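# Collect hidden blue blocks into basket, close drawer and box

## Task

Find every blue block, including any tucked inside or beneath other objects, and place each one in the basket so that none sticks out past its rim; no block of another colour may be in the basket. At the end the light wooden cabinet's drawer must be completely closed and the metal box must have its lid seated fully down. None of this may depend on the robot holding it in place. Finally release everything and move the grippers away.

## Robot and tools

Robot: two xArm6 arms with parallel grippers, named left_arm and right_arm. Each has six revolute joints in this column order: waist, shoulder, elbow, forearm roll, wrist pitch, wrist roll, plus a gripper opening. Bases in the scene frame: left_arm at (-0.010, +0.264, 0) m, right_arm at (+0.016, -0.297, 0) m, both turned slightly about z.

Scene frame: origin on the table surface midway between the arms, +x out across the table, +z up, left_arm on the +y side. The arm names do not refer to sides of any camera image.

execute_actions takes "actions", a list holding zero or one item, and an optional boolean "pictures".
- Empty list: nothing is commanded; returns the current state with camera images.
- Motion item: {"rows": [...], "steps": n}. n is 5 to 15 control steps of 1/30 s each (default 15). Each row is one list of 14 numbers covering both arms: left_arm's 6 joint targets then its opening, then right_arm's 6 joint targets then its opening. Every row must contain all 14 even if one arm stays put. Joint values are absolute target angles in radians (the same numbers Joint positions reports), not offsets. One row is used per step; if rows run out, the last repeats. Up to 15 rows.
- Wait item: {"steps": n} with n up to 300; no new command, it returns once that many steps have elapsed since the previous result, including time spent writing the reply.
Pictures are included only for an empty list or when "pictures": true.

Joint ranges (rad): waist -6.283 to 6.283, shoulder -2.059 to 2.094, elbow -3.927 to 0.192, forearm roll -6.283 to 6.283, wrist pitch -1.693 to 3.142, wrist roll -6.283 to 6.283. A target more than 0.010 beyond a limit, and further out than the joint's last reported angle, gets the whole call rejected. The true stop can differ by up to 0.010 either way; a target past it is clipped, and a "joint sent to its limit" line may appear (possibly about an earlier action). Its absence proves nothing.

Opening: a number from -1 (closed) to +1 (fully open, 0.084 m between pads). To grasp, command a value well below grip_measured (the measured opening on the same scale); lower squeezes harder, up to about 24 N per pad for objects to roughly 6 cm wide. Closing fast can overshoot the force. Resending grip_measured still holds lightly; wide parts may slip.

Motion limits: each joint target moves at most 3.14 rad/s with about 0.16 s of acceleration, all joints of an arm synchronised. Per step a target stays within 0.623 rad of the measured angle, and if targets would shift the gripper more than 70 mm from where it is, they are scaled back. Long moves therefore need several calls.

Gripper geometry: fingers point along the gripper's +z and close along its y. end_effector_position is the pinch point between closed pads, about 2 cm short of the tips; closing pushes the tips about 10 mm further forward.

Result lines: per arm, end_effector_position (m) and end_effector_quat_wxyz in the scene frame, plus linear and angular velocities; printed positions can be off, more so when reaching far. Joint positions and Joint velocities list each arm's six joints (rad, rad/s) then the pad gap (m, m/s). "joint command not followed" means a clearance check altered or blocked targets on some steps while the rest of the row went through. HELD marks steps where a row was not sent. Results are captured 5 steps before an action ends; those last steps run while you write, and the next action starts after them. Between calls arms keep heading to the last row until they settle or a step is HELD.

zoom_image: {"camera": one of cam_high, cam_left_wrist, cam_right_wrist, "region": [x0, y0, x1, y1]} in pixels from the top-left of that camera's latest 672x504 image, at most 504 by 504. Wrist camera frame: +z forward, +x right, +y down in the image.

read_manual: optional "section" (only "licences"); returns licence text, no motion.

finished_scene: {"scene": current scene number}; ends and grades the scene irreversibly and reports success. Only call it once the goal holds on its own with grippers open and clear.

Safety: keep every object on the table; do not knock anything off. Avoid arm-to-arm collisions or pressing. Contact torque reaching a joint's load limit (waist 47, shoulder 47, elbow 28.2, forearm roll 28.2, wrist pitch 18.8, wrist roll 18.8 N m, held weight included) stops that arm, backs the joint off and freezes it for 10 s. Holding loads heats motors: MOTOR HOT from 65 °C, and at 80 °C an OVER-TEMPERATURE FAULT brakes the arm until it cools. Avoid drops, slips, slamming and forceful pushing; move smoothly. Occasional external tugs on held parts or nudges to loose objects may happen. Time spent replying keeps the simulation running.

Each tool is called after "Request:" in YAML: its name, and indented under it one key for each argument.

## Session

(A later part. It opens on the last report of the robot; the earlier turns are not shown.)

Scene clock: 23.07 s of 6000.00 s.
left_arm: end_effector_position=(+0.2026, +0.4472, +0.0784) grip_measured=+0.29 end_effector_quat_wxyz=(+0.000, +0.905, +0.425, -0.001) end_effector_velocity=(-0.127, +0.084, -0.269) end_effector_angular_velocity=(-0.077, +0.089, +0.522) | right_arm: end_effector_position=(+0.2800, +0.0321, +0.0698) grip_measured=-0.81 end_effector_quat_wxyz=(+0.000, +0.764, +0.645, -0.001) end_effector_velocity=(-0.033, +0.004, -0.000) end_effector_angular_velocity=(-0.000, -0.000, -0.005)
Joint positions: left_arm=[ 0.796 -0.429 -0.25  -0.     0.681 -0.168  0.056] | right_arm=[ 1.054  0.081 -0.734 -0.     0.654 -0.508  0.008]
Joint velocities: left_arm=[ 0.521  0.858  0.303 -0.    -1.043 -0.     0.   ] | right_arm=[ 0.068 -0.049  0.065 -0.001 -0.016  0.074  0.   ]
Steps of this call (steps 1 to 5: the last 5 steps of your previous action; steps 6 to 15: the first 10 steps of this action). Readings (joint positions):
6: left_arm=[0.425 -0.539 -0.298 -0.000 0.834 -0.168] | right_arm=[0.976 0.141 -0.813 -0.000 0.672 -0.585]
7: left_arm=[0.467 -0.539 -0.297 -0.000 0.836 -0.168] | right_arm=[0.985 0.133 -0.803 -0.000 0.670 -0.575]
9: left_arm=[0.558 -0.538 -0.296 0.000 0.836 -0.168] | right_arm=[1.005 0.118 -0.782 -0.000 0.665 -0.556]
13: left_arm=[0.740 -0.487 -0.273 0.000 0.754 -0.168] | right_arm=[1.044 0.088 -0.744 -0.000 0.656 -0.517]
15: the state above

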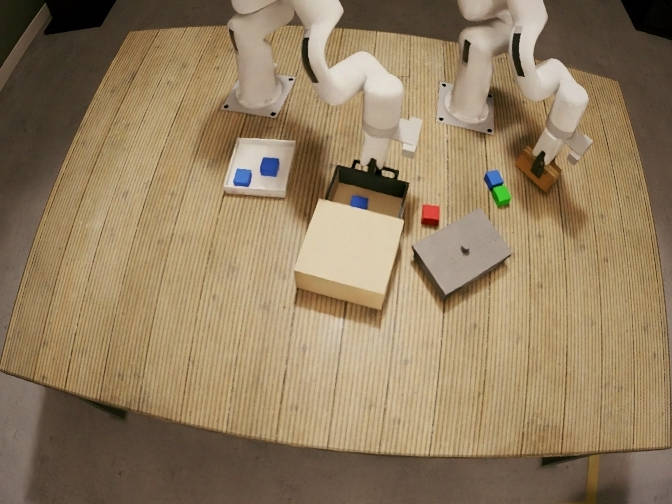

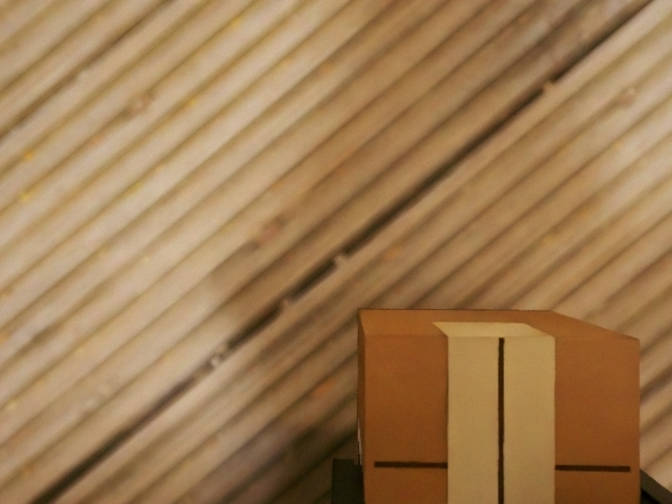

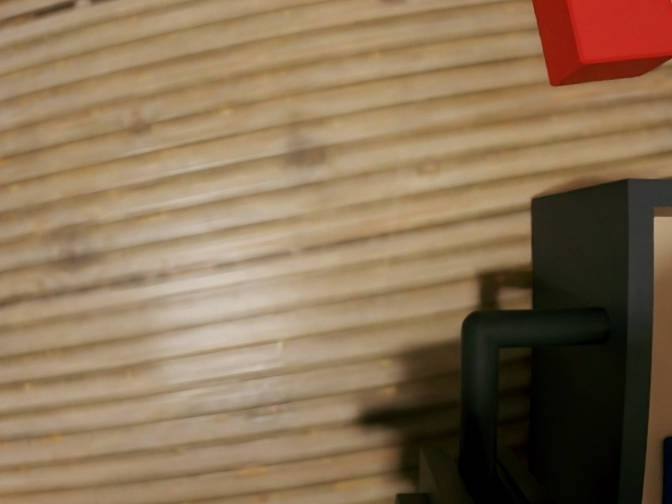

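Request:
execute_actions:
  actions:
    - {"rows":[[0.82,-0.324,-0.2262,0,0.5502,-0.168,0.3,1.057,0.06,-0.738,0,0.678,-0.5036,-0.45],[0.82,-0.324,-0.2262,0,0.5502,-0.168,0.65,1.057,0.04,-0.746,0,0.706,-0.5036,-0.45],[0.82,-0.324,-0.2262,0,0.5502,-0.168,0.65,1.057,0.018,-0.754,0,0.736,-0.5036,-0.45],[0.82,-0.324,-0.2262,0,0.5502,-0.168,0.65,1.057,-0.004,-0.763,0,0.767,-0.5036,-0.45],[0.82,-0.324,-0.2262,0,0.5502,-0.168,0.65,1.057,-0.026,-0.772,0,0.798,-0.45,-0.45],[0.82,-0.37,-0.234,0,0.604,-0.168,0.65,1.057,-0.026,-0.772,0,0.798,-0.35,-0.45],[0.82,-0.418,-0.245,0,0.663,-0.168,0.65,0.9545,0.007,-0.9152,0,0.908,0.9645,-0.3],[0.82,-0.473,-0.263,0,0.736,-0.168,0.65,0.9545,0.007,-0.9152,0,0.908,0.9645,0],[0.82,-0.526,-0.289,0,0.815,-0.168,0.65,0.9545,0.007,-0.9152,0,0.908,0.9645,0.3],[0.82,-0.54,-0.298,0,0.838,-0.168,0.65,0.9545,0.007,-0.9152,0,0.908,0.9645,0.3],[0.82,-0.54,-0.298,0,0.838,-0.168,0.65,0.9545,0.007,-0.9152,0,0.908,0.9645,0.3],[0.82,-0.54,-0.298,0,0.838,-0.168,0.65,0.9545,0.007,-0.9152,0,0.908,0.9645,0.3],[0.3157,-0.7107,-0.2398,0,0.9505,-0.186,0.5,0.9545,0.007,-0.9152,0,0.908,0.9645,0.3]],"steps":15}

Request:
execute_actions:
  actions:
    - {"steps":21}
  pictures: true

Scene clock: 24.03 s of 6000.00 s.
left_arm: end_effector_position=(+0.1966, +0.4508, +0.0700) grip_measured=+0.65 end_effector_quat_wxyz=(+0.001, +0.900, +0.436, -0.005) end_effector_velocity=(+0.020, +0.018, +0.336) end_effector_angular_velocity=(+0.026, -0.029, +0.000) | right_arm: end_effector_position=(+0.2827, +0.0324, +0.1185) grip_measured=+0.03 end_effector_quat_wxyz=(+0.001, +0.817, +0.576, -0.004) end_effector_velocity=(+0.064, -0.061, +0.047) end_effector_angular_velocity=(-0.253, +0.181, -2.556)
Joint positions: left_arm=[ 0.82  -0.402 -0.241  0.     0.653 -0.168  0.071] | right_arm=[ 1.05  -0.015 -0.79  -0.     0.813 -0.338  0.045]
Joint velocities: left_arm=[ 0.001 -1.158 -0.355  0.     1.475  0.001  0.   ] | right_arm=[-0.209  0.091 -0.339  0.001  0.558  2.347  0.203]
Steps of this call (steps 1 to 5: the last 5 steps of your previous action; steps 6 to 19: the robot went on to your last target; steps 20 to 29: the first 10 steps of this action). Readings (joint positions):
20: left_arm=[0.820 -0.324 -0.226 0.000 0.550 -0.168] | right_arm=[1.057 0.079 -0.732 0.000 0.653 -0.504]
21: left_arm=[0.820 -0.324 -0.226 0.000 0.550 -0.168] | right_arm=[1.057 0.076 -0.732 0.000 0.658 -0.504]
23: left_arm=[0.820 -0.324 -0.226 0.000 0.550 -0.168] | right_arm=[1.057 0.055 -0.738 0.000 0.690 -0.504]
27: left_arm=[0.820 -0.341 -0.228 0.000 0.574 -0.168] | right_arm=[1.057 -0.012 -0.771 -0.000 0.777 -0.457]
29: the state above

Scene clock: 24.73 s of 6000.00 s.
left_arm: end_effector_position=(+0.2373, +0.3224, +0.1297) grip_measured=+0.49 end_effector_quat_wxyz=(-0.000, +0.978, +0.208, -0.000) end_effector_velocity=(+0.001, -0.001, +0.001) end_effector_angular_velocity=(+0.001, -0.003, -0.004) | right_arm: end_effector_position=(+0.3304, +0.0238, +0.1499) grip_measured=+0.29 end_effector_quat_wxyz=(+0.000, +0.996, -0.084, -0.000) end_effector_velocity=(+0.001, +0.000, +0.001) end_effector_angular_velocity=(+0.002, -0.002, -0.015)
Joint positions: left_arm=[ 0.318 -0.71  -0.24   0.     0.95  -0.186  0.065] | right_arm=[ 0.955  0.007 -0.915  0.     0.908  0.963  0.056]
Joint velocities: left_arm=[-0.005 -0.003 -0.001  0.001  0.001 -0.002 -0.   ] | right_arm=[-0.001 -0.001 -0.002  0.     0.001  0.014 -0.   ]
Kept back: nothing.
Steps of this call (steps 1 to 5: the last 5 steps of your previous action; steps 6 to 21: the robot went on to your last target). Readings (joint positions):
1: left_arm=[0.820 -0.442 -0.255 0.000 0.704 -0.168] | right_arm=[1.040 -0.011 -0.803 0.000 0.831 -0.253]
2: left_arm=[0.820 -0.479 -0.272 -0.000 0.751 -0.168] | right_arm=[1.027 -0.006 -0.822 0.000 0.848 -0.158]
4: left_arm=[0.816 -0.530 -0.295 -0.000 0.811 -0.168] | right_arm=[0.997 0.000 -0.862 -0.000 0.874 0.043]
8: left_arm=[0.658 -0.597 -0.275 0.000 0.859 -0.174] | right_arm=[0.964 0.005 -0.904 -0.000 0.899 0.458]
21: the state above

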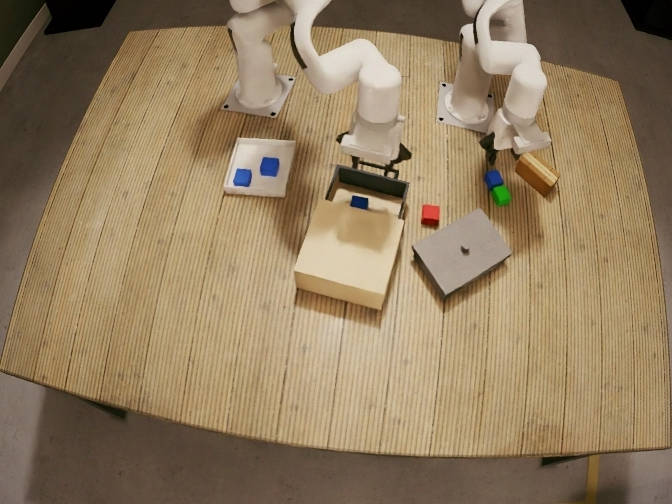

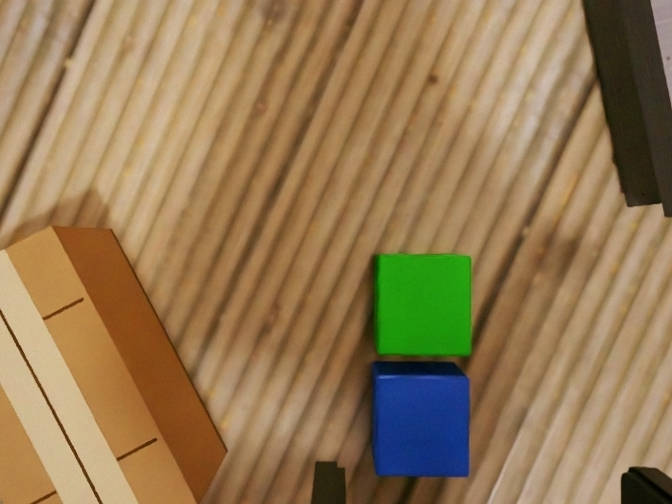

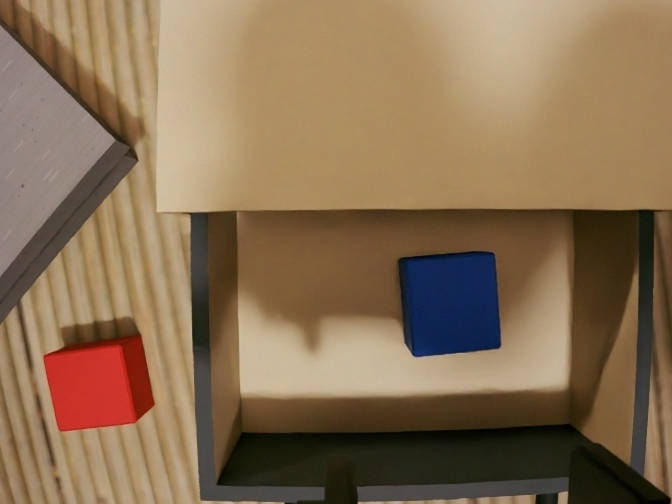

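Request:
execute_actions:
  actions:
    - {"rows":[[0.3157,-0.685,-0.222,0,0.907,-0.186,0.4,0.93,0.03,-0.927,0,0.897,0.92,0.3],[0.3157,-0.655,-0.204,0,0.859,-0.186,0.4,0.905,0.052,-0.938,0,0.886,0.88,0.3],[0.3157,-0.62,-0.187,0,0.807,-0.186,0.4,0.88,0.075,-0.95,0,0.875,0.84,0.3],[0.3157,-0.583,-0.171,0,0.754,-0.186,0.4,0.8558,0.0973,-0.9615,0,0.8642,0.796,0.3],[0.3157,-0.5443,-0.1573,0,0.7016,-0.186,0.4,0.8558,0.115,-0.9505,0,0.8355,0.796,0.3],[0.3157,-0.51,-0.149,0,0.659,-0.186,0.4,0.8558,0.134,-0.94,0,0.806,0.796,0.3],[0.3157,-0.474,-0.1415,0,0.6155,-0.186,0.4,0.8558,0.154,-0.9305,0,0.7765,0.796,0.3],[0.3157,-0.4372,-0.1353,0,0.5725,-0.186,0.4,0.8558,0.1742,-0.9219,0,0.7477,0.796,0.3],[0.3157,-0.41,-0.132,0,0.542,-0.186,0.4,0.8558,0.193,-0.916,0,0.723,0.796,0.3],[0.3157,-0.385,-0.1295,0,0.5145,-0.186,0.4,0.8558,0.21,-0.911,0,0.701,0.796,0.3],[0.3157,-0.362,-0.1275,0,0.4895,-0.186,0.4,0.8558,0.226,-0.907,0,0.681,0.796,0.3],[0.3157,-0.343,-0.126,0,0.469,-0.186,0.4,0.8558,0.24,-0.904,0,0.664,0.796,0.3],[0.3157,-0.3273,-0.1254,0,0.4527,-0.186,0.4,0.8558,0.252,-0.902,0,0.65,0.796,0.3],[0.3157,-0.3273,-0.1254,0,0.4527,-0.186,0.4,0.8558,0.26,-0.9006,0,0.6406,0.796,0.3],[0.3157,-0.3273,-0.1254,0,0.4527,-0.186,0.4,0.8558,0.2656,-0.8999,0,0.6343,0.796,0.3]],"steps":15}

Request:
execute_actions:
  actions:
    - {"rows":[[0.3157,-0.3273,-0.1254,0,0.4527,-0.186,0.25,0.8558,0.2656,-0.8999,0,0.6343,0.796,0.3],[0.3157,-0.3273,-0.1254,0,0.4527,-0.186,0.1,0.8558,0.2656,-0.8999,0,0.6343,0.796,0.2],[0.3157,-0.3273,-0.1254,0,0.4527,-0.186,-0.05,0.8558,0.2656,-0.8999,0,0.6343,0.796,0.05],[0.3157,-0.3273,-0.1254,0,0.4527,-0.186,-0.2,0.8558,0.2656,-0.8999,0,0.6343,0.796,-0.1],[0.3157,-0.3273,-0.1254,0,0.4527,-0.186,-0.4,0.8558,0.2656,-0.8999,0,0.6343,0.796,-0.25],[0.3157,-0.3273,-0.1254,0,0.4527,-0.186,-0.75,0.8558,0.2656,-0.8999,0,0.6343,0.796,-0.45],[0.3157,-0.3273,-0.1254,0,0.4527,-0.186,-0.75,0.8558,0.2656,-0.8999,0,0.6343,0.796,-0.75]],"steps":11}

Request:
execute_actions:
  actions:
    - {"rows":[[0.3157,-0.343,-0.126,0,0.469,-0.186,-0.75,0.8558,0.252,-0.902,0,0.65,0.796,-0.75],[0.3157,-0.385,-0.1295,0,0.5145,-0.186,-0.75,0.8558,0.235,-0.905,0,0.67,0.796,-0.75],[0.3157,-0.4372,-0.1353,0,0.5725,-0.186,-0.75,0.8558,0.21,-0.911,0,0.701,0.796,-0.75],[0.3157,-0.474,-0.1415,0,0.6155,-0.186,-0.75,0.8558,0.193,-0.916,0,0.723,0.796,-0.75],[0.3157,-0.51,-0.149,0,0.659,-0.186,-0.75,0.8558,0.1742,-0.9219,0,0.7477,0.796,-0.75],[0.3157,-0.5443,-0.1573,0,0.7016,-0.186,-0.75,0.8558,0.154,-0.9305,0,0.7765,0.796,-0.75],[0.3157,-0.583,-0.171,0,0.754,-0.186,-0.75,0.8558,0.134,-0.94,0,0.806,0.796,-0.75],[0.3157,-0.62,-0.187,0,0.807,-0.186,-0.75,0.8558,0.115,-0.9505,0,0.8355,0.796,-0.75],[0.3157,-0.62,-0.187,0,0.807,-0.186,-0.75,0.8558,0.0973,-0.9615,0,0.8642,0.796,-0.75]],"steps":11}
  pictures: true

Scene clock: 26.53 s of 6000.00 s.
left_arm: end_effector_position=(+0.2370, +0.3218, +0.0620) grip_measured=+0.39 end_effector_quat_wxyz=(+0.000, +0.978, +0.207, -0.002) end_effector_velocity=(-0.008, -0.002, -0.254) end_effector_angular_velocity=(-0.004, +0.017, +0.002) | right_arm: end_effector_position=(+0.3748, +0.0031, +0.0992) grip_measured=+0.29 end_effector_quat_wxyz=(+0.000, +0.999, -0.052, -0.000) end_effector_velocity=(-0.015, -0.021, -0.330) end_effector_angular_velocity=(-0.063, +0.078, +0.070)
Joint positions: left_arm=[ 0.316 -0.49  -0.146  0.     0.641 -0.186  0.061] | right_arm=[ 0.856  0.152 -0.931 -0.     0.779  0.801  0.056]
Joint velocities: left_arm=[ 0.001  1.065  0.234 -0.001 -1.281 -0.    -0.   ] | right_arm=[-0.014  0.617  0.273  0.002 -0.79  -0.086 -0.   ]
Steps of this call (steps 1 to 30: the robot went on to your last target; steps 31 to 44: nothing new was sent; steps 45 to 54: the first 10 steps of this action). Readings (joint positions):
45: left_arm=[0.316 -0.711 -0.240 -0.000 0.950 -0.186] | right_arm=[0.954 0.007 -0.915 0.000 0.908 0.964]
46: left_arm=[0.316 -0.709 -0.238 -0.000 0.945 -0.186] | right_arm=[0.953 0.009 -0.916 0.000 0.907 0.959]
48: left_arm=[0.316 -0.682 -0.224 -0.000 0.898 -0.186] | right_arm=[0.929 0.030 -0.929 0.000 0.895 0.916]
52: left_arm=[0.316 -0.562 -0.166 0.000 0.730 -0.186] | right_arm=[0.861 0.111 -0.948 -0.000 0.831 0.812]
54: the state above

Scene clock: 26.90 s of 6000.00 s.
left_arm: end_effector_position=(+0.2383, +0.3221, +0.0287) grip_measured=-0.20 end_effector_quat_wxyz=(-0.000, +0.978, +0.207, +0.001) end_effector_velocity=(+0.002, +0.001, +0.000) end_effector_angular_velocity=(+0.002, -0.009, +0.001) | right_arm: end_effector_position=(+0.3751, +0.0035, +0.0469) grip_measured=-0.20 end_effector_quat_wxyz=(-0.000, +0.999, -0.050, +0.000) end_effector_velocity=(+0.013, +0.010, +0.012) end_effector_angular_velocity=(+0.031, -0.037, -0.001)
Joint positions: left_arm=[ 0.316 -0.329 -0.126 -0.     0.454 -0.186  0.035] | right_arm=[ 0.856  0.264 -0.901 -0.     0.635  0.796  0.035]
Joint velocities: left_arm=[ 0.002  0.004 -0.     0.    -0.013  0.     0.   ] | right_arm=[-0.001 -0.007 -0.021  0.    -0.021 -0.001 -0.   ]
Steps of this call (steps 1 to 5: the last 5 steps of your previous action; steps 6 to 11: the first 6 steps of this action). Readings (joint positions):
6: left_arm=[0.316 -0.338 -0.126 0.000 0.468 -0.186] | right_arm=[0.856 0.252 -0.900 0.000 0.654 0.796]
7: left_arm=[0.316 -0.332 -0.125 0.000 0.461 -0.186] | right_arm=[0.856 0.259 -0.899 0.000 0.645 0.796]
9: left_arm=[0.316 -0.329 -0.126 -0.000 0.455 -0.186] | right_arm=[0.856 0.264 -0.899 0.000 0.638 0.796]
11: the state above

Scene clock: 27.27 s of 6000.00 s.
left_arm: end_effector_position=(+0.2365, +0.3217, +0.0467) grip_measured=-0.20 end_effector_quat_wxyz=(+0.000, +0.978, +0.207, -0.002) end_effector_velocity=(+0.030, +0.007, +0.237) end_effector_angular_velocity=(+0.018, -0.079, +0.002) | right_arm: end_effector_position=(+0.3741, +0.0024, +0.0699) grip_measured=-0.20 end_effector_quat_wxyz=(+0.001, +0.999, -0.050, -0.001) end_effector_velocity=(+0.025, +0.021, +0.277) end_effector_angular_velocity=(+0.059, -0.072, +0.001)
Joint positions: left_arm=[ 0.316 -0.423 -0.134  0.     0.561 -0.186  0.035] | right_arm=[ 0.856  0.211 -0.91   0.     0.703  0.796  0.035]
Joint velocities: left_arm=[ 0.001 -1.049 -0.176 -0.     1.143 -0.     0.   ] | right_arm=[ 0.    -0.557 -0.187 -0.001  0.651  0.    -0.   ]
Steps of this call (steps 1 to 5: the last 5 steps of your previous action; steps 6 to 11: the first 6 steps of this action). Readings (joint positions):
6: left_arm=[0.316 -0.329 -0.126 0.000 0.453 -0.186] | right_arm=[0.856 0.265 -0.900 0.000 0.635 0.796]
7: left_arm=[0.316 -0.331 -0.126 -0.000 0.457 -0.186] | right_arm=[0.856 0.263 -0.900 0.000 0.638 0.796]
9: left_arm=[0.316 -0.361 -0.126 0.000 0.492 -0.186] | right_arm=[0.856 0.245 -0.901 0.000 0.662 0.796]
11: the state above

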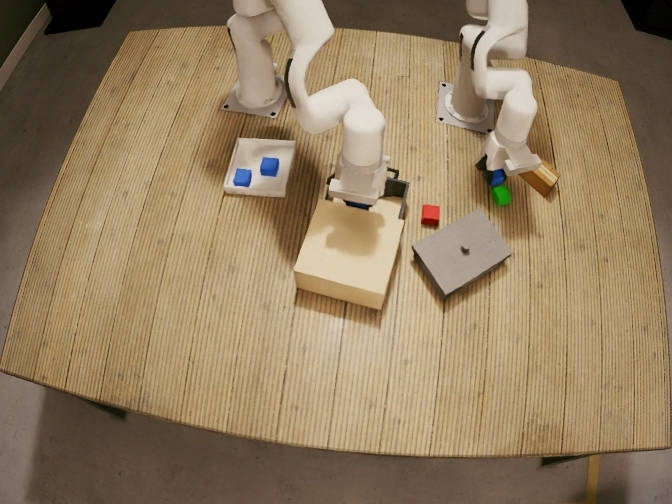

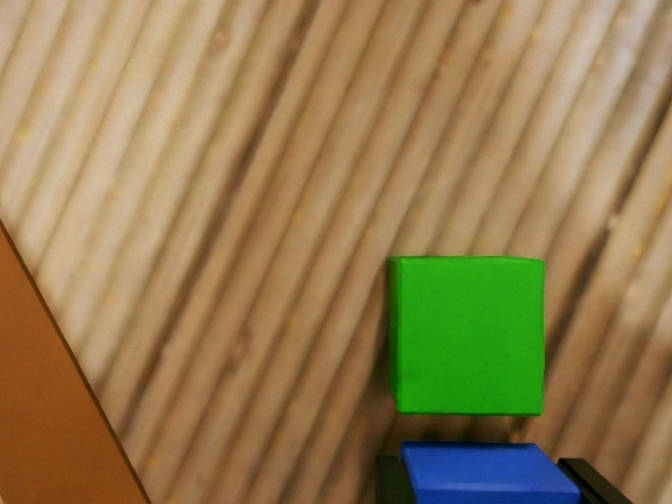

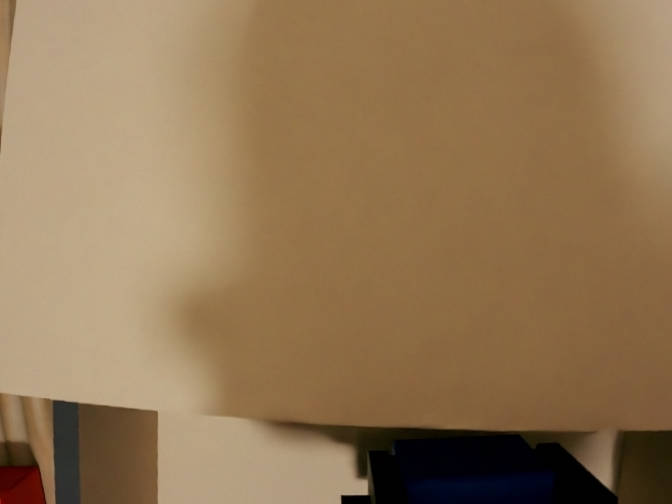

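Request:
execute_actions:
  actions:
    - {"rows":[[0.3157,-0.655,-0.204,0,0.859,-0.186,-0.75,0.259,-0.7501,-0.1878,0,0.9379,1.64,-0.75],[0.3157,-0.685,-0.222,0,0.907,-0.186,-0.75,0.259,-0.7501,-0.1878,0,0.9379,1.64,-0.75],[0.3157,-0.685,-0.222,0,0.907,-0.186,-0.75,0.259,-0.7501,-0.1878,0,0.9379,1.64,-0.75],[0.3157,-0.685,-0.222,0,0.907,-0.186,-0.75,0.259,-0.7501,-0.1878,0,0.9379,1.64,-0.75],[0.3157,-0.685,-0.222,0,0.907,-0.186,-0.75,0.259,-0.7501,-0.1878,0,0.9379,1.64,-0.75],[0.3157,-0.685,-0.222,0,0.907,-0.186,-0.75,0.259,-0.7501,-0.1878,0,0.9379,1.64,-0.75],[-0.679,-0.1733,-0.637,0,0.8103,-0.595,-0.75,0.259,-0.7501,-0.1878,0,0.9379,1.64,-0.75]],"steps":15}

Request:
execute_actions:
  actions:
    - {"steps":13}

Request:
execute_actions:
  actions:
    - {"rows":[[-0.679,-0.1733,-0.637,0,0.8103,-0.595,-0.75,0.259,-0.72,-0.169,0,0.889,1.64,-0.75],[-0.679,-0.1733,-0.637,0,0.8103,-0.595,-0.75,0.259,-0.685,-0.151,0,0.836,1.64,-0.75],[-0.679,-0.1733,-0.637,0,0.8103,-0.595,-0.75,0.259,-0.647,-0.134,0,0.781,1.64,-0.75],[-0.679,-0.1733,-0.637,0,0.8103,-0.595,-0.75,0.259,-0.6058,-0.1197,0,0.7255,1.64,-0.75]],"steps":15}
  pictures: true

Scene clock: 28.30 s of 6000.00 s.
left_arm: end_effector_position=(+0.2513, +0.3106, +0.1224) grip_measured=-0.20 end_effector_quat_wxyz=(-0.000, +0.980, +0.199, +0.002) end_effector_velocity=(+0.285, -0.293, +0.053) end_effector_angular_velocity=(-0.009, +0.043, -0.433) | right_arm: end_effector_position=(+0.3589, -0.1232, +0.1400) grip_measured=-0.20 end_effector_quat_wxyz=(+0.009, +0.955, -0.295, -0.010) end_effector_velocity=(-0.172, -0.447, +0.021) end_effector_angular_velocity=(-0.051, +0.027, -2.052)
Joint positions: left_arm=[ 0.262 -0.639 -0.257  0.     0.892 -0.224  0.035] | right_arm=[ 0.628 -0.171 -0.694 -0.     0.892  1.067  0.035]
Joint velocities: left_arm=[-1.273  1.071 -0.82   0.002 -0.207 -0.841  0.   ] | right_arm=[-0.835 -1.219  1.159 -0.     0.108  1.218 -0.   ]
Steps of this call (steps 1 to 5: the last 5 steps of your previous action; steps 6 to 21: the robot went on to your last target; steps 22 to 31: the first 10 steps of this action). Readings (joint positions):
22: left_arm=[0.316 -0.620 -0.187 0.000 0.807 -0.186] | right_arm=[0.856 0.097 -0.961 0.000 0.864 0.796]
23: left_arm=[0.316 -0.622 -0.188 0.000 0.812 -0.186] | right_arm=[0.852 0.094 -0.957 0.000 0.864 0.801]
25: left_arm=[0.316 -0.650 -0.201 0.000 0.857 -0.186] | right_arm=[0.809 0.047 -0.909 0.000 0.870 0.851]
29: left_arm=[0.312 -0.681 -0.226 0.000 0.900 -0.190] | right_arm=[0.684 -0.094 -0.770 -0.000 0.885 0.990]
31: the state above

Scene clock: 28.73 s of 6000.00 s.
left_arm: end_effector_position=(+0.3050, +0.1222, +0.1305) grip_measured=-0.20 end_effector_quat_wxyz=(+0.000, +1.000, +0.030, +0.000) end_effector_velocity=(-0.063, -0.464, -0.011) end_effector_angular_velocity=(+0.003, +0.006, -0.877) | right_arm: end_effector_position=(+0.2597, -0.2698, +0.1205) grip_measured=-0.20 end_effector_quat_wxyz=(+0.002, +0.728, -0.685, -0.002) end_effector_velocity=(-0.081, -0.065, -0.048) end_effector_angular_velocity=(-0.004, +0.015, -0.595)
Joint positions: left_arm=[-0.336 -0.312 -0.523 -0.     0.834 -0.483  0.035] | right_arm=[ 0.27  -0.733 -0.199  0.     0.938  1.62   0.035]
Joint velocities: left_arm=[-1.3    0.525 -0.428  0.001 -0.09  -0.424  0.   ] | right_arm=[-0.226 -0.346  0.331 -0.     0.031  0.369 -0.   ]
Kept back: nothing.
Steps of this call (steps 1 to 5: the last 5 steps of your previous action; steps 6 to 13: the robot went on to your last target). Readings (joint positions):
1: left_arm=[0.214 -0.599 -0.288 0.000 0.885 -0.255] | right_arm=[0.600 -0.213 -0.655 -0.000 0.896 1.109]
2: left_arm=[0.164 -0.561 -0.321 0.000 0.878 -0.284] | right_arm=[0.572 -0.258 -0.617 -0.000 0.899 1.153]
4: left_arm=[0.071 -0.497 -0.374 -0.000 0.866 -0.334] | right_arm=[0.514 -0.351 -0.538 -0.000 0.906 1.244]
8: left_arm=[-0.113 -0.402 -0.450 -0.000 0.850 -0.410] | right_arm=[0.392 -0.543 -0.370 -0.000 0.921 1.433]
13: the state above

Scene clock: 29.07 s of 6000.00 s.
left_arm: end_effector_position=(+0.2653, +0.0023, +0.1248) grip_measured=-0.20 end_effector_quat_wxyz=(-0.000, +0.997, -0.083, -0.001) end_effector_velocity=(-0.020, -0.037, -0.004) end_effector_angular_velocity=(+0.004, +0.002, -0.054) | right_arm: end_effector_position=(+0.2554, -0.2728, +0.0741) grip_measured=-0.20 end_effector_quat_wxyz=(+0.003, +0.718, -0.696, -0.003) end_effector_velocity=(+0.033, +0.002, +0.005) end_effector_angular_velocity=(+0.010, -0.107, -0.005)
Joint positions: left_arm=[-0.673 -0.176 -0.634 -0.     0.811 -0.592  0.035] | right_arm=[ 0.26  -0.606 -0.119  0.     0.733  1.64   0.035]
Joint velocities: left_arm=[-0.108  0.047 -0.037  0.002 -0.006 -0.054 -0.   ] | right_arm=[-0.003  0.047 -0.016 -0.001 -0.139  0.003 -0.   ]
Steps of this call (steps 1 to 10: the first 10 steps of this action). Readings (joint positions):
1: left_arm=[-0.379 -0.295 -0.538 -0.000 0.831 -0.497] | right_arm=[0.265 -0.741 -0.192 0.000 0.938 1.629]
2: left_arm=[-0.422 -0.277 -0.552 -0.000 0.828 -0.511] | right_arm=[0.263 -0.742 -0.189 0.000 0.932 1.634]
4: left_arm=[-0.506 -0.243 -0.580 -0.000 0.822 -0.538] | right_arm=[0.261 -0.716 -0.176 -0.000 0.883 1.638]
8: left_arm=[-0.653 -0.184 -0.628 -0.000 0.812 -0.585] | right_arm=[0.260 -0.617 -0.124 0.000 0.750 1.639]
10: the state above

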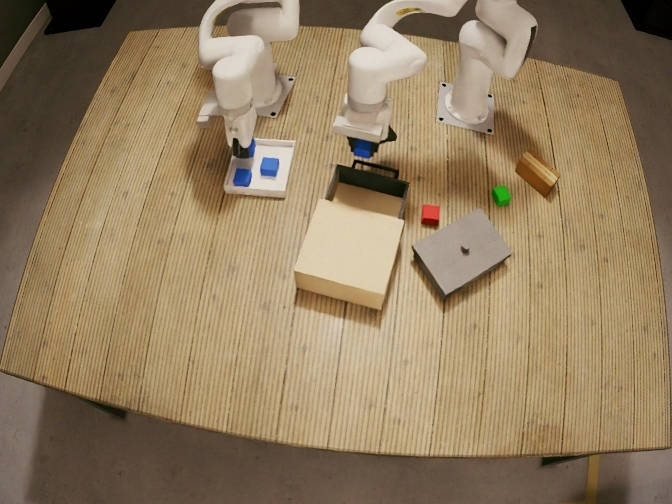

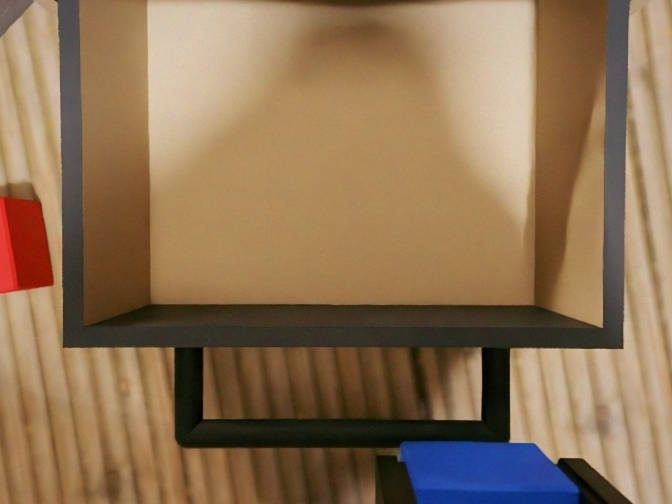

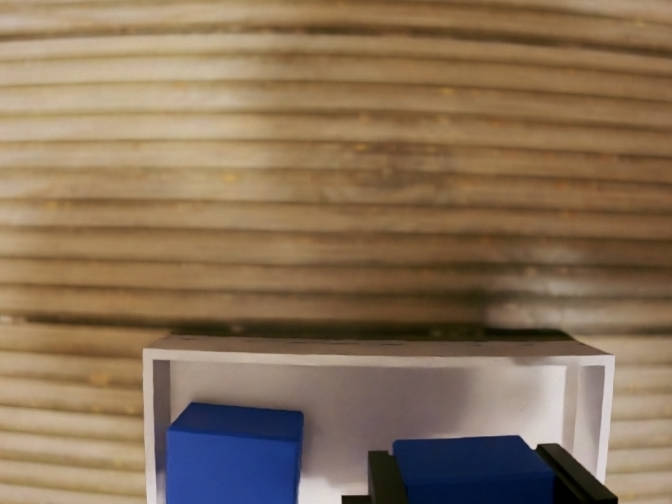

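Request:
execute_actions:
  actions:
    - {"rows":[[-0.69,-0.16,-0.655,0,0.815,-0.62,-0.75,0.259,-0.575,-0.112,0,0.687,1.64,-0.75],[-0.7,-0.14,-0.675,0,0.815,-0.65,-0.75,0.259,-0.545,-0.1055,0,0.6505,1.64,-0.75],[-0.71,-0.125,-0.695,0,0.82,-0.68,-0.75,0.259,-0.515,-0.1,0,0.615,1.64,-0.75],[-0.72,-0.11,-0.71,0,0.82,-0.71,-0.75,0.259,-0.49,-0.096,0,0.586,1.64,-0.75],[-0.73,-0.095,-0.73,0,0.825,-0.74,-0.75,0.259,-0.47,-0.0935,0,0.5635,1.64,-0.75],[-0.74,-0.08,-0.745,0,0.825,-0.77,-0.75,0.259,-0.457,-0.0917,0,0.5487,1.64,-0.75],[-0.75,-0.063,-0.765,0,0.828,-0.8,-0.75,0.259,-0.4488,-0.0908,0,0.5396,1.64,-0.75],[-0.75,-0.063,-0.765,0,0.828,-0.83,-0.75,0.259,-0.4488,-0.0908,0,0.5396,1.64,-0.75],[-0.75,-0.063,-0.765,0,0.828,-0.86,-0.75,0.259,-0.4488,-0.0908,0,0.5396,1.64,-0.75],[-0.75,-0.063,-0.765,0,0.828,-0.86,-0.75,0.259,-0.4488,-0.0908,0,0.5396,1.64,-0.75],[-0.75,-0.063,-0.765,0,0.828,-0.86,-0.75,0.259,-0.4488,-0.0908,0,0.5396,1.64,-0.3],[-0.75,-0.063,-0.765,0,0.828,-0.86,-0.75,0.259,-0.4488,-0.0908,0,0.5396,1.64,0.03]],"steps":15}

Request:
execute_actions:
  actions:
    - {"rows":[[-0.75,-0.063,-0.765,0,0.828,-0.86,-0.75,0.259,-0.49,-0.096,0,0.586,1.64,0.03],[-0.75,-0.063,-0.765,0,0.828,-0.86,-0.75,0.259,-0.545,-0.1055,0,0.6505,1.64,0.03],[-0.75,-0.063,-0.765,0,0.828,-0.86,-0.75,0.259,-0.6058,-0.1197,0,0.7255,1.64,0.03],[-0.75,-0.063,-0.765,0,0.828,-0.86,-0.75,0.259,-0.647,-0.134,0,0.781,1.64,0.03],[-0.75,-0.063,-0.765,0,0.828,-0.86,-0.75,0.259,-0.685,-0.151,0,0.836,1.64,0.03],[-0.75,-0.063,-0.765,0,0.828,-0.86,-0.75,0.259,-0.685,-0.151,0,0.836,1.64,0.03],[-0.75,-0.063,-0.765,0,0.828,-0.86,-0.75,0.259,-0.685,-0.151,0,0.836,1.64,0.03],[-0.75,-0.063,-0.765,0,0.828,-0.86,-0.75,-0.6,-0.685,-0.151,0,0.836,1.2,0.03],[-0.75,-0.063,-0.765,0,0.828,-0.86,-0.75,-0.6,-0.685,-0.151,0,0.836,1.2,0.03],[-1.008,0.3394,-1.2275,0,0.8881,-1.124,-0.75,-0.6,-0.685,-0.151,0,0.836,1.2,0.03]],"steps":15}

Request:
execute_actions:
  actions:
    - {"steps":20}
  pictures: true

Scene clock: 30.13 s of 6000.00 s.
left_arm: end_effector_position=(+0.2685, -0.0413, +0.1282) grip_measured=-0.20 end_effector_quat_wxyz=(+0.000, +1.000, -0.017, +0.000) end_effector_velocity=(+0.001, -0.090, -0.001) end_effector_angular_velocity=(+0.001, +0.003, +0.723) | right_arm: end_effector_position=(+0.2559, -0.2729, +0.0412) grip_measured=-0.20 end_effector_quat_wxyz=(+0.002, +0.717, -0.697, -0.002) end_effector_velocity=(+0.006, +0.001, -0.026) end_effector_angular_velocity=(+0.003, -0.024, -0.000)
Joint positions: left_arm=[-0.745 -0.072 -0.754 -0.     0.826 -0.796  0.035] | right_arm=[ 0.259 -0.455 -0.09   0.     0.55   1.64   0.035]
Joint velocities: left_arm=[-0.145  0.222 -0.244 -0.001  0.025 -0.867 -0.   ] | right_arm=[ 0.     0.147  0.014  0.    -0.185 -0.     0.   ]
Steps of this call (steps 1 to 5: the last 5 steps of your previous action; steps 6 to 15: the robot went on to your last target; steps 16 to 22: nothing new was sent; steps 23 to 32: the first 10 steps of this action). Readings (joint positions):
23: left_arm=[-0.679 -0.173 -0.637 0.000 0.810 -0.595] | right_arm=[0.259 -0.606 -0.120 -0.000 0.725 1.640]
24: left_arm=[-0.680 -0.171 -0.640 0.000 0.811 -0.600] | right_arm=[0.259 -0.603 -0.119 -0.000 0.720 1.640]
26: left_arm=[-0.692 -0.153 -0.661 0.000 0.815 -0.632] | right_arm=[0.259 -0.571 -0.114 -0.000 0.679 1.640]
30: left_arm=[-0.729 -0.096 -0.728 -0.000 0.823 -0.737] | right_arm=[0.259 -0.476 -0.093 0.000 0.574 1.640]
32: the state above

Scene clock: 30.63 s of 6000.00 s.
left_arm: end_effector_position=(+0.2687, -0.0448, +0.1283) grip_measured=-0.20 end_effector_quat_wxyz=(+0.000, +1.000, +0.012, +0.000) end_effector_velocity=(+0.000, -0.007, +0.000) end_effector_angular_velocity=(+0.003, +0.001, +0.006) | right_arm: end_effector_position=(+0.2620, -0.2774, +0.0967) grip_measured=+0.02 end_effector_quat_wxyz=(-0.004, +0.716, -0.698, +0.003) end_effector_velocity=(-0.013, -0.182, +0.018) end_effector_angular_velocity=(-0.013, +0.083, -0.186)
Joint positions: left_arm=[-0.75  -0.063 -0.765  0.     0.828 -0.86   0.035] | right_arm=[ 0.239 -0.675 -0.151 -0.     0.816  1.623  0.045]
Joint velocities: left_arm=[-0.012  0.018 -0.022  0.002  0.007 -0.019 -0.   ] | right_arm=[-0.732 -0.115 -0.017 -0.001  0.215 -0.545 -0.   ]
Steps of this call (steps 1 to 5: the last 5 steps of your previous action; steps 6 to 15: the first 10 steps of this action). Readings (joint positions):
6: left_arm=[-0.750 -0.064 -0.764 0.000 0.828 -0.858] | right_arm=[0.259 -0.450 -0.092 -0.000 0.540 1.640]
7: left_arm=[-0.750 -0.064 -0.764 0.000 0.828 -0.859] | right_arm=[0.259 -0.453 -0.092 -0.000 0.545 1.640]
9: left_arm=[-0.750 -0.063 -0.765 0.000 0.828 -0.859] | right_arm=[0.259 -0.495 -0.095 0.000 0.597 1.640]
13: left_arm=[-0.750 -0.063 -0.765 0.000 0.828 -0.860] | right_arm=[0.259 -0.645 -0.139 -0.000 0.778 1.640]
15: the state above

Scene clock: 31.30 s of 6000.00 s.
left_arm: end_effector_position=(+0.2364, -0.2116, +0.1108) grip_measured=-0.20 end_effector_quat_wxyz=(+0.000, +1.000, +0.016, +0.000) end_effector_velocity=(-0.001, -0.003, +0.001) end_effector_angular_velocity=(-0.003, -0.000, -0.000) | right_arm: end_effector_position=(+0.1926, -0.4638, +0.0973) grip_measured=+0.02 end_effector_quat_wxyz=(-0.000, -0.558, +0.830, +0.000) end_effector_velocity=(-0.001, -0.003, +0.001) end_effector_angular_velocity=(-0.002, -0.002, -0.001)
Joint positions: left_arm=[-1.006  0.337 -1.227  0.     0.888 -1.124  0.035] | right_arm=[-0.597 -0.685 -0.151  0.     0.836  1.201  0.045]
Joint velocities: left_arm=[-0.005  0.004 -0.008 -0.001  0.    -0.003 -0.   ] | right_arm=[-0.012  0.    -0.003  0.     0.    -0.011  0.   ]
Kept back: nothing.
Steps of this call (steps 1 to 5: the last 5 steps of your previous action; steps 6 to 20: the robot went on to your last target). Readings (joint positions):
1: left_arm=[-0.752 -0.060 -0.769 0.000 0.829 -0.863] | right_arm=[0.205 -0.676 -0.150 0.000 0.820 1.598]
2: left_arm=[-0.760 -0.046 -0.785 0.000 0.832 -0.873] | right_arm=[0.152 -0.675 -0.148 0.000 0.821 1.561]
4: left_arm=[-0.803 0.023 -0.866 0.000 0.842 -0.919] | right_arm=[0.026 -0.674 -0.146 -0.000 0.823 1.483]
8: left_arm=[-0.902 0.175 -1.040 -0.000 0.863 -1.016] | right_arm=[-0.214 -0.678 -0.148 -0.000 0.828 1.370]
20: the state above

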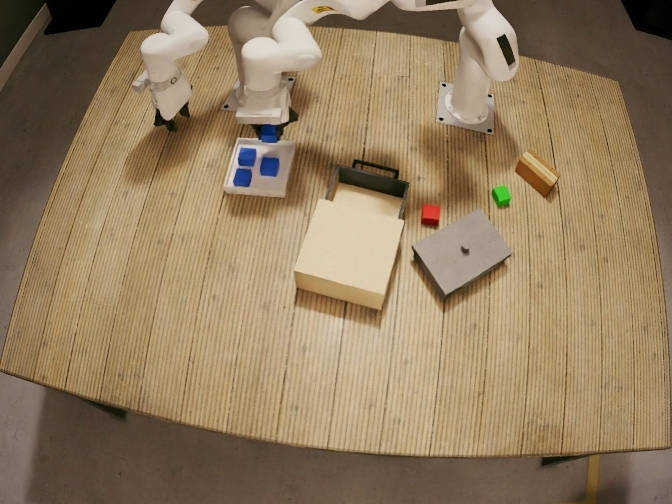

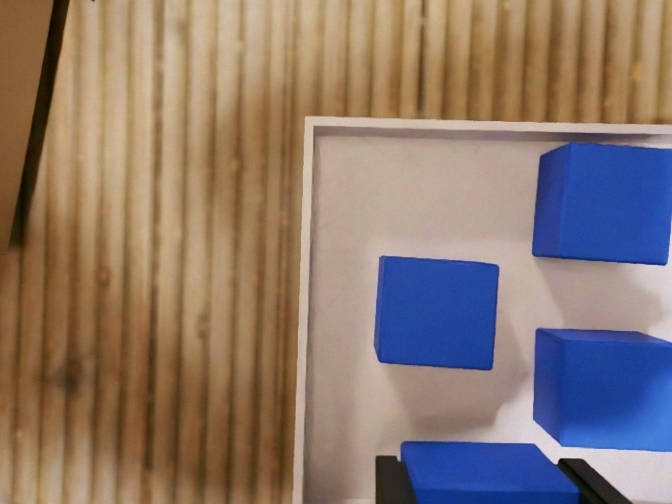

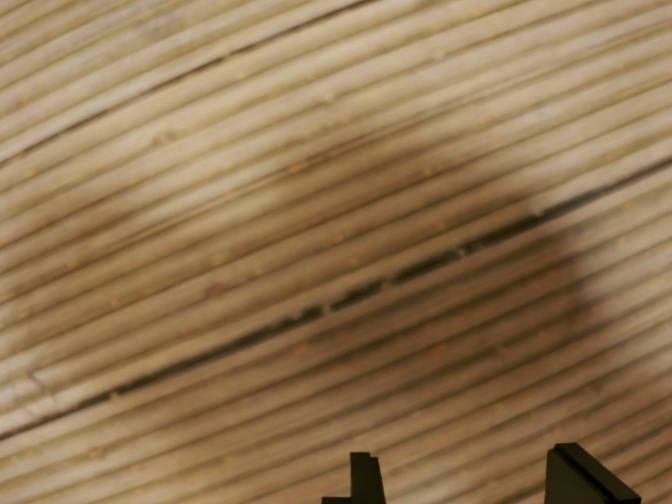

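Request:
execute_actions:
  actions:
    - {"rows":[[-1.004,0.352,-1.221,0,0.869,-1.105,-0.75,-0.6,-0.685,-0.151,0,0.836,1.2,0.03],[-1.0,0.366,-1.214,0,0.848,-1.088,-0.75,-0.6,-0.685,-0.151,0,0.836,1.2,0.03],[-1.0,0.382,-1.207,0,0.825,-1.088,-0.75,-0.6,-0.685,-0.151,0,0.836,1.2,0.03],[-1.0,0.3978,-1.201,0,0.8032,-1.088,-0.75,-0.6,-0.685,-0.151,0,0.836,1.2,0.03],[-1.0,0.41,-1.1975,0,0.7875,-1.088,-0.75,-0.6,-0.685,-0.151,0,0.836,1.2,0.03],[-1.0,0.42,-1.195,0,0.775,-1.088,-0.75,-0.6,-0.685,-0.151,0,0.836,1.2,0.03],[-1.0,0.429,-1.193,0,0.764,-1.088,-0.75,-0.6,-0.685,-0.151,0,0.836,1.2,0.03],[-1.0,0.437,-1.191,0,0.754,-1.088,-0.75,-0.6,-0.685,-0.151,0,0.836,1.2,0.03],[-1.0,0.444,-1.19,0,0.746,-1.088,-0.75,-0.6,-0.685,-0.151,0,0.836,1.2,0.03],[-1.0,0.451,-1.1887,0,0.7377,-1.088,-0.75,-0.6,-0.685,-0.151,0,0.836,1.2,0.03],[-1.0,0.457,-1.1877,0,0.7307,-1.088,-0.75,-0.6,-0.685,-0.151,0,0.836,1.2,0.03],[-1.0,0.4626,-1.1868,0,0.7242,-1.088,-0.75,-0.6,-0.685,-0.151,0,0.836,1.2,0.03]],"steps":12}

Request:
execute_actions:
  actions:
    - {"steps":9}
  pictures: true

Scene clock: 32.03 s of 6000.00 s.
left_arm: end_effector_position=(+0.2395, -0.2100, +0.0751) grip_measured=-0.20 end_effector_quat_wxyz=(-0.000, +1.000, +0.002, -0.000) end_effector_velocity=(-0.018, +0.038, -0.268) end_effector_angular_velocity=(+0.121, +0.064, -0.035) | right_arm: end_effector_position=(+0.1923, -0.4645, +0.0976) grip_measured=+0.02 end_effector_quat_wxyz=(-0.000, -0.557, +0.831, +0.000) end_effector_velocity=(-0.000, -0.000, -0.000) end_effector_angular_velocity=(-0.000, +0.001, +0.000)
Joint positions: left_arm=[-1.     0.398 -1.202  0.     0.805 -1.09   0.035] | right_arm=[-0.6   -0.685 -0.151  0.     0.836  1.2    0.045]
Joint velocities: left_arm=[ 0.004  0.441  0.184 -0.    -0.488  0.039 -0.   ] | right_arm=[-0.     0.001  0.    -0.001 -0.    -0.     0.   ]
Steps of this call (steps 1 to 15: the robot went on to your last target; steps 16 to 22: the first 7 steps of this action). Readings (joint positions):
16: left_arm=[-1.008 0.339 -1.227 0.000 0.888 -1.124] | right_arm=[-0.600 -0.685 -0.151 0.000 0.836 1.200]
17: left_arm=[-1.007 0.341 -1.227 -0.000 0.884 -1.120] | right_arm=[-0.600 -0.685 -0.151 0.000 0.836 1.200]
19: left_arm=[-1.003 0.355 -1.221 -0.000 0.858 -1.101] | right_arm=[-0.600 -0.685 -0.151 0.000 0.836 1.200]
22: the state above

Scene clock: 32.33 s of 6000.00 s.
left_arm: end_effector_position=(+0.2392, -0.2097, +0.0413) grip_measured=-0.20 end_effector_quat_wxyz=(-0.001, +1.000, +0.001, -0.000) end_effector_velocity=(+0.001, -0.004, -0.009) end_effector_angular_velocity=(-0.013, -0.007, -0.002) | right_arm: end_effector_position=(+0.1923, -0.4645, +0.0976) grip_measured=+0.02 end_effector_quat_wxyz=(-0.000, -0.557, +0.831, -0.000) end_effector_velocity=(+0.000, +0.000, +0.000) end_effector_angular_velocity=(+0.000, -0.001, -0.000)
Joint positions: left_arm=[-1.     0.462 -1.187  0.     0.726 -1.088  0.035] | right_arm=[-0.6   -0.685 -0.151 -0.     0.836  1.2    0.045]
Joint velocities: left_arm=[-0.001  0.021  0.002  0.    -0.038  0.001  0.   ] | right_arm=[ 0.     0.    -0.     0.001 -0.    -0.     0.   ]
Kept back: nothing.
Steps of this call (steps 1 to 5: the last 5 steps of your previous action; steps 6 to 9: the robot went on to your last target). Readings (joint positions):
1: left_arm=[-1.000 0.412 -1.196 0.000 0.790 -1.089] | right_arm=[-0.600 -0.685 -0.151 0.000 0.836 1.200]
2: left_arm=[-1.000 0.423 -1.192 0.000 0.776 -1.089] | right_arm=[-0.600 -0.685 -0.151 -0.000 0.836 1.200]
4: left_arm=[-1.000 0.441 -1.189 0.000 0.754 -1.088] | right_arm=[-0.600 -0.685 -0.151 0.000 0.836 1.200]
8: left_arm=[-1.000 0.461 -1.187 0.000 0.728 -1.088] | right_arm=[-0.600 -0.685 -0.151 0.000 0.836 1.200]
9: the state above

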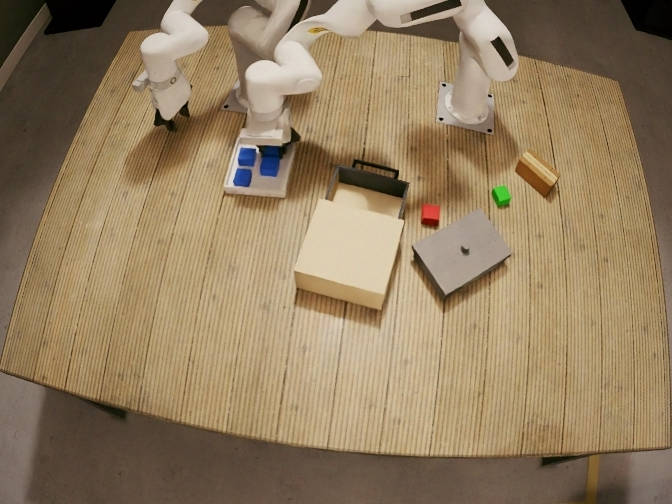

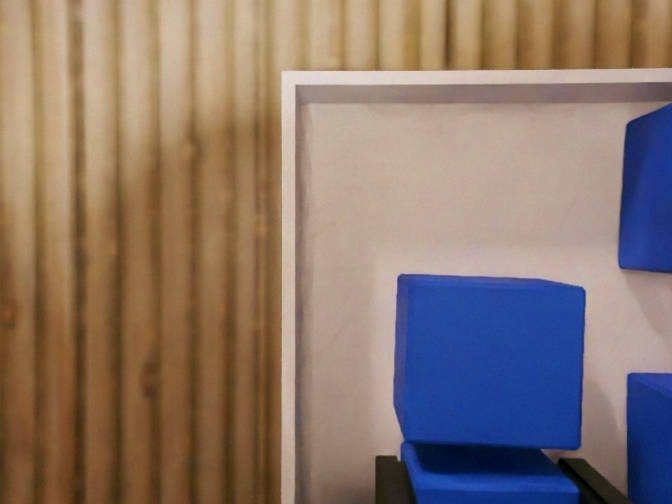

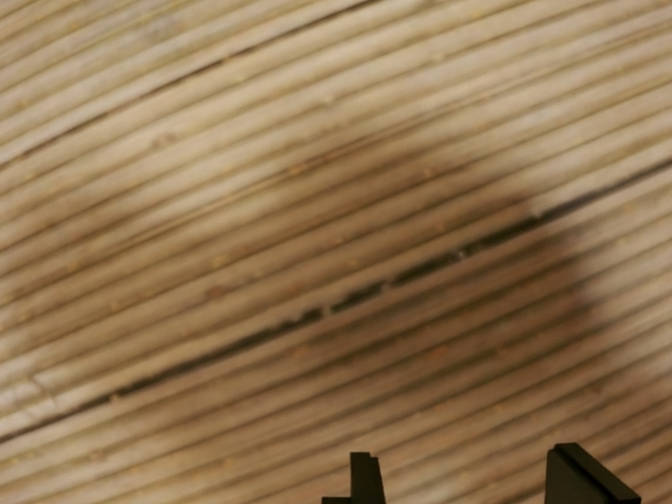

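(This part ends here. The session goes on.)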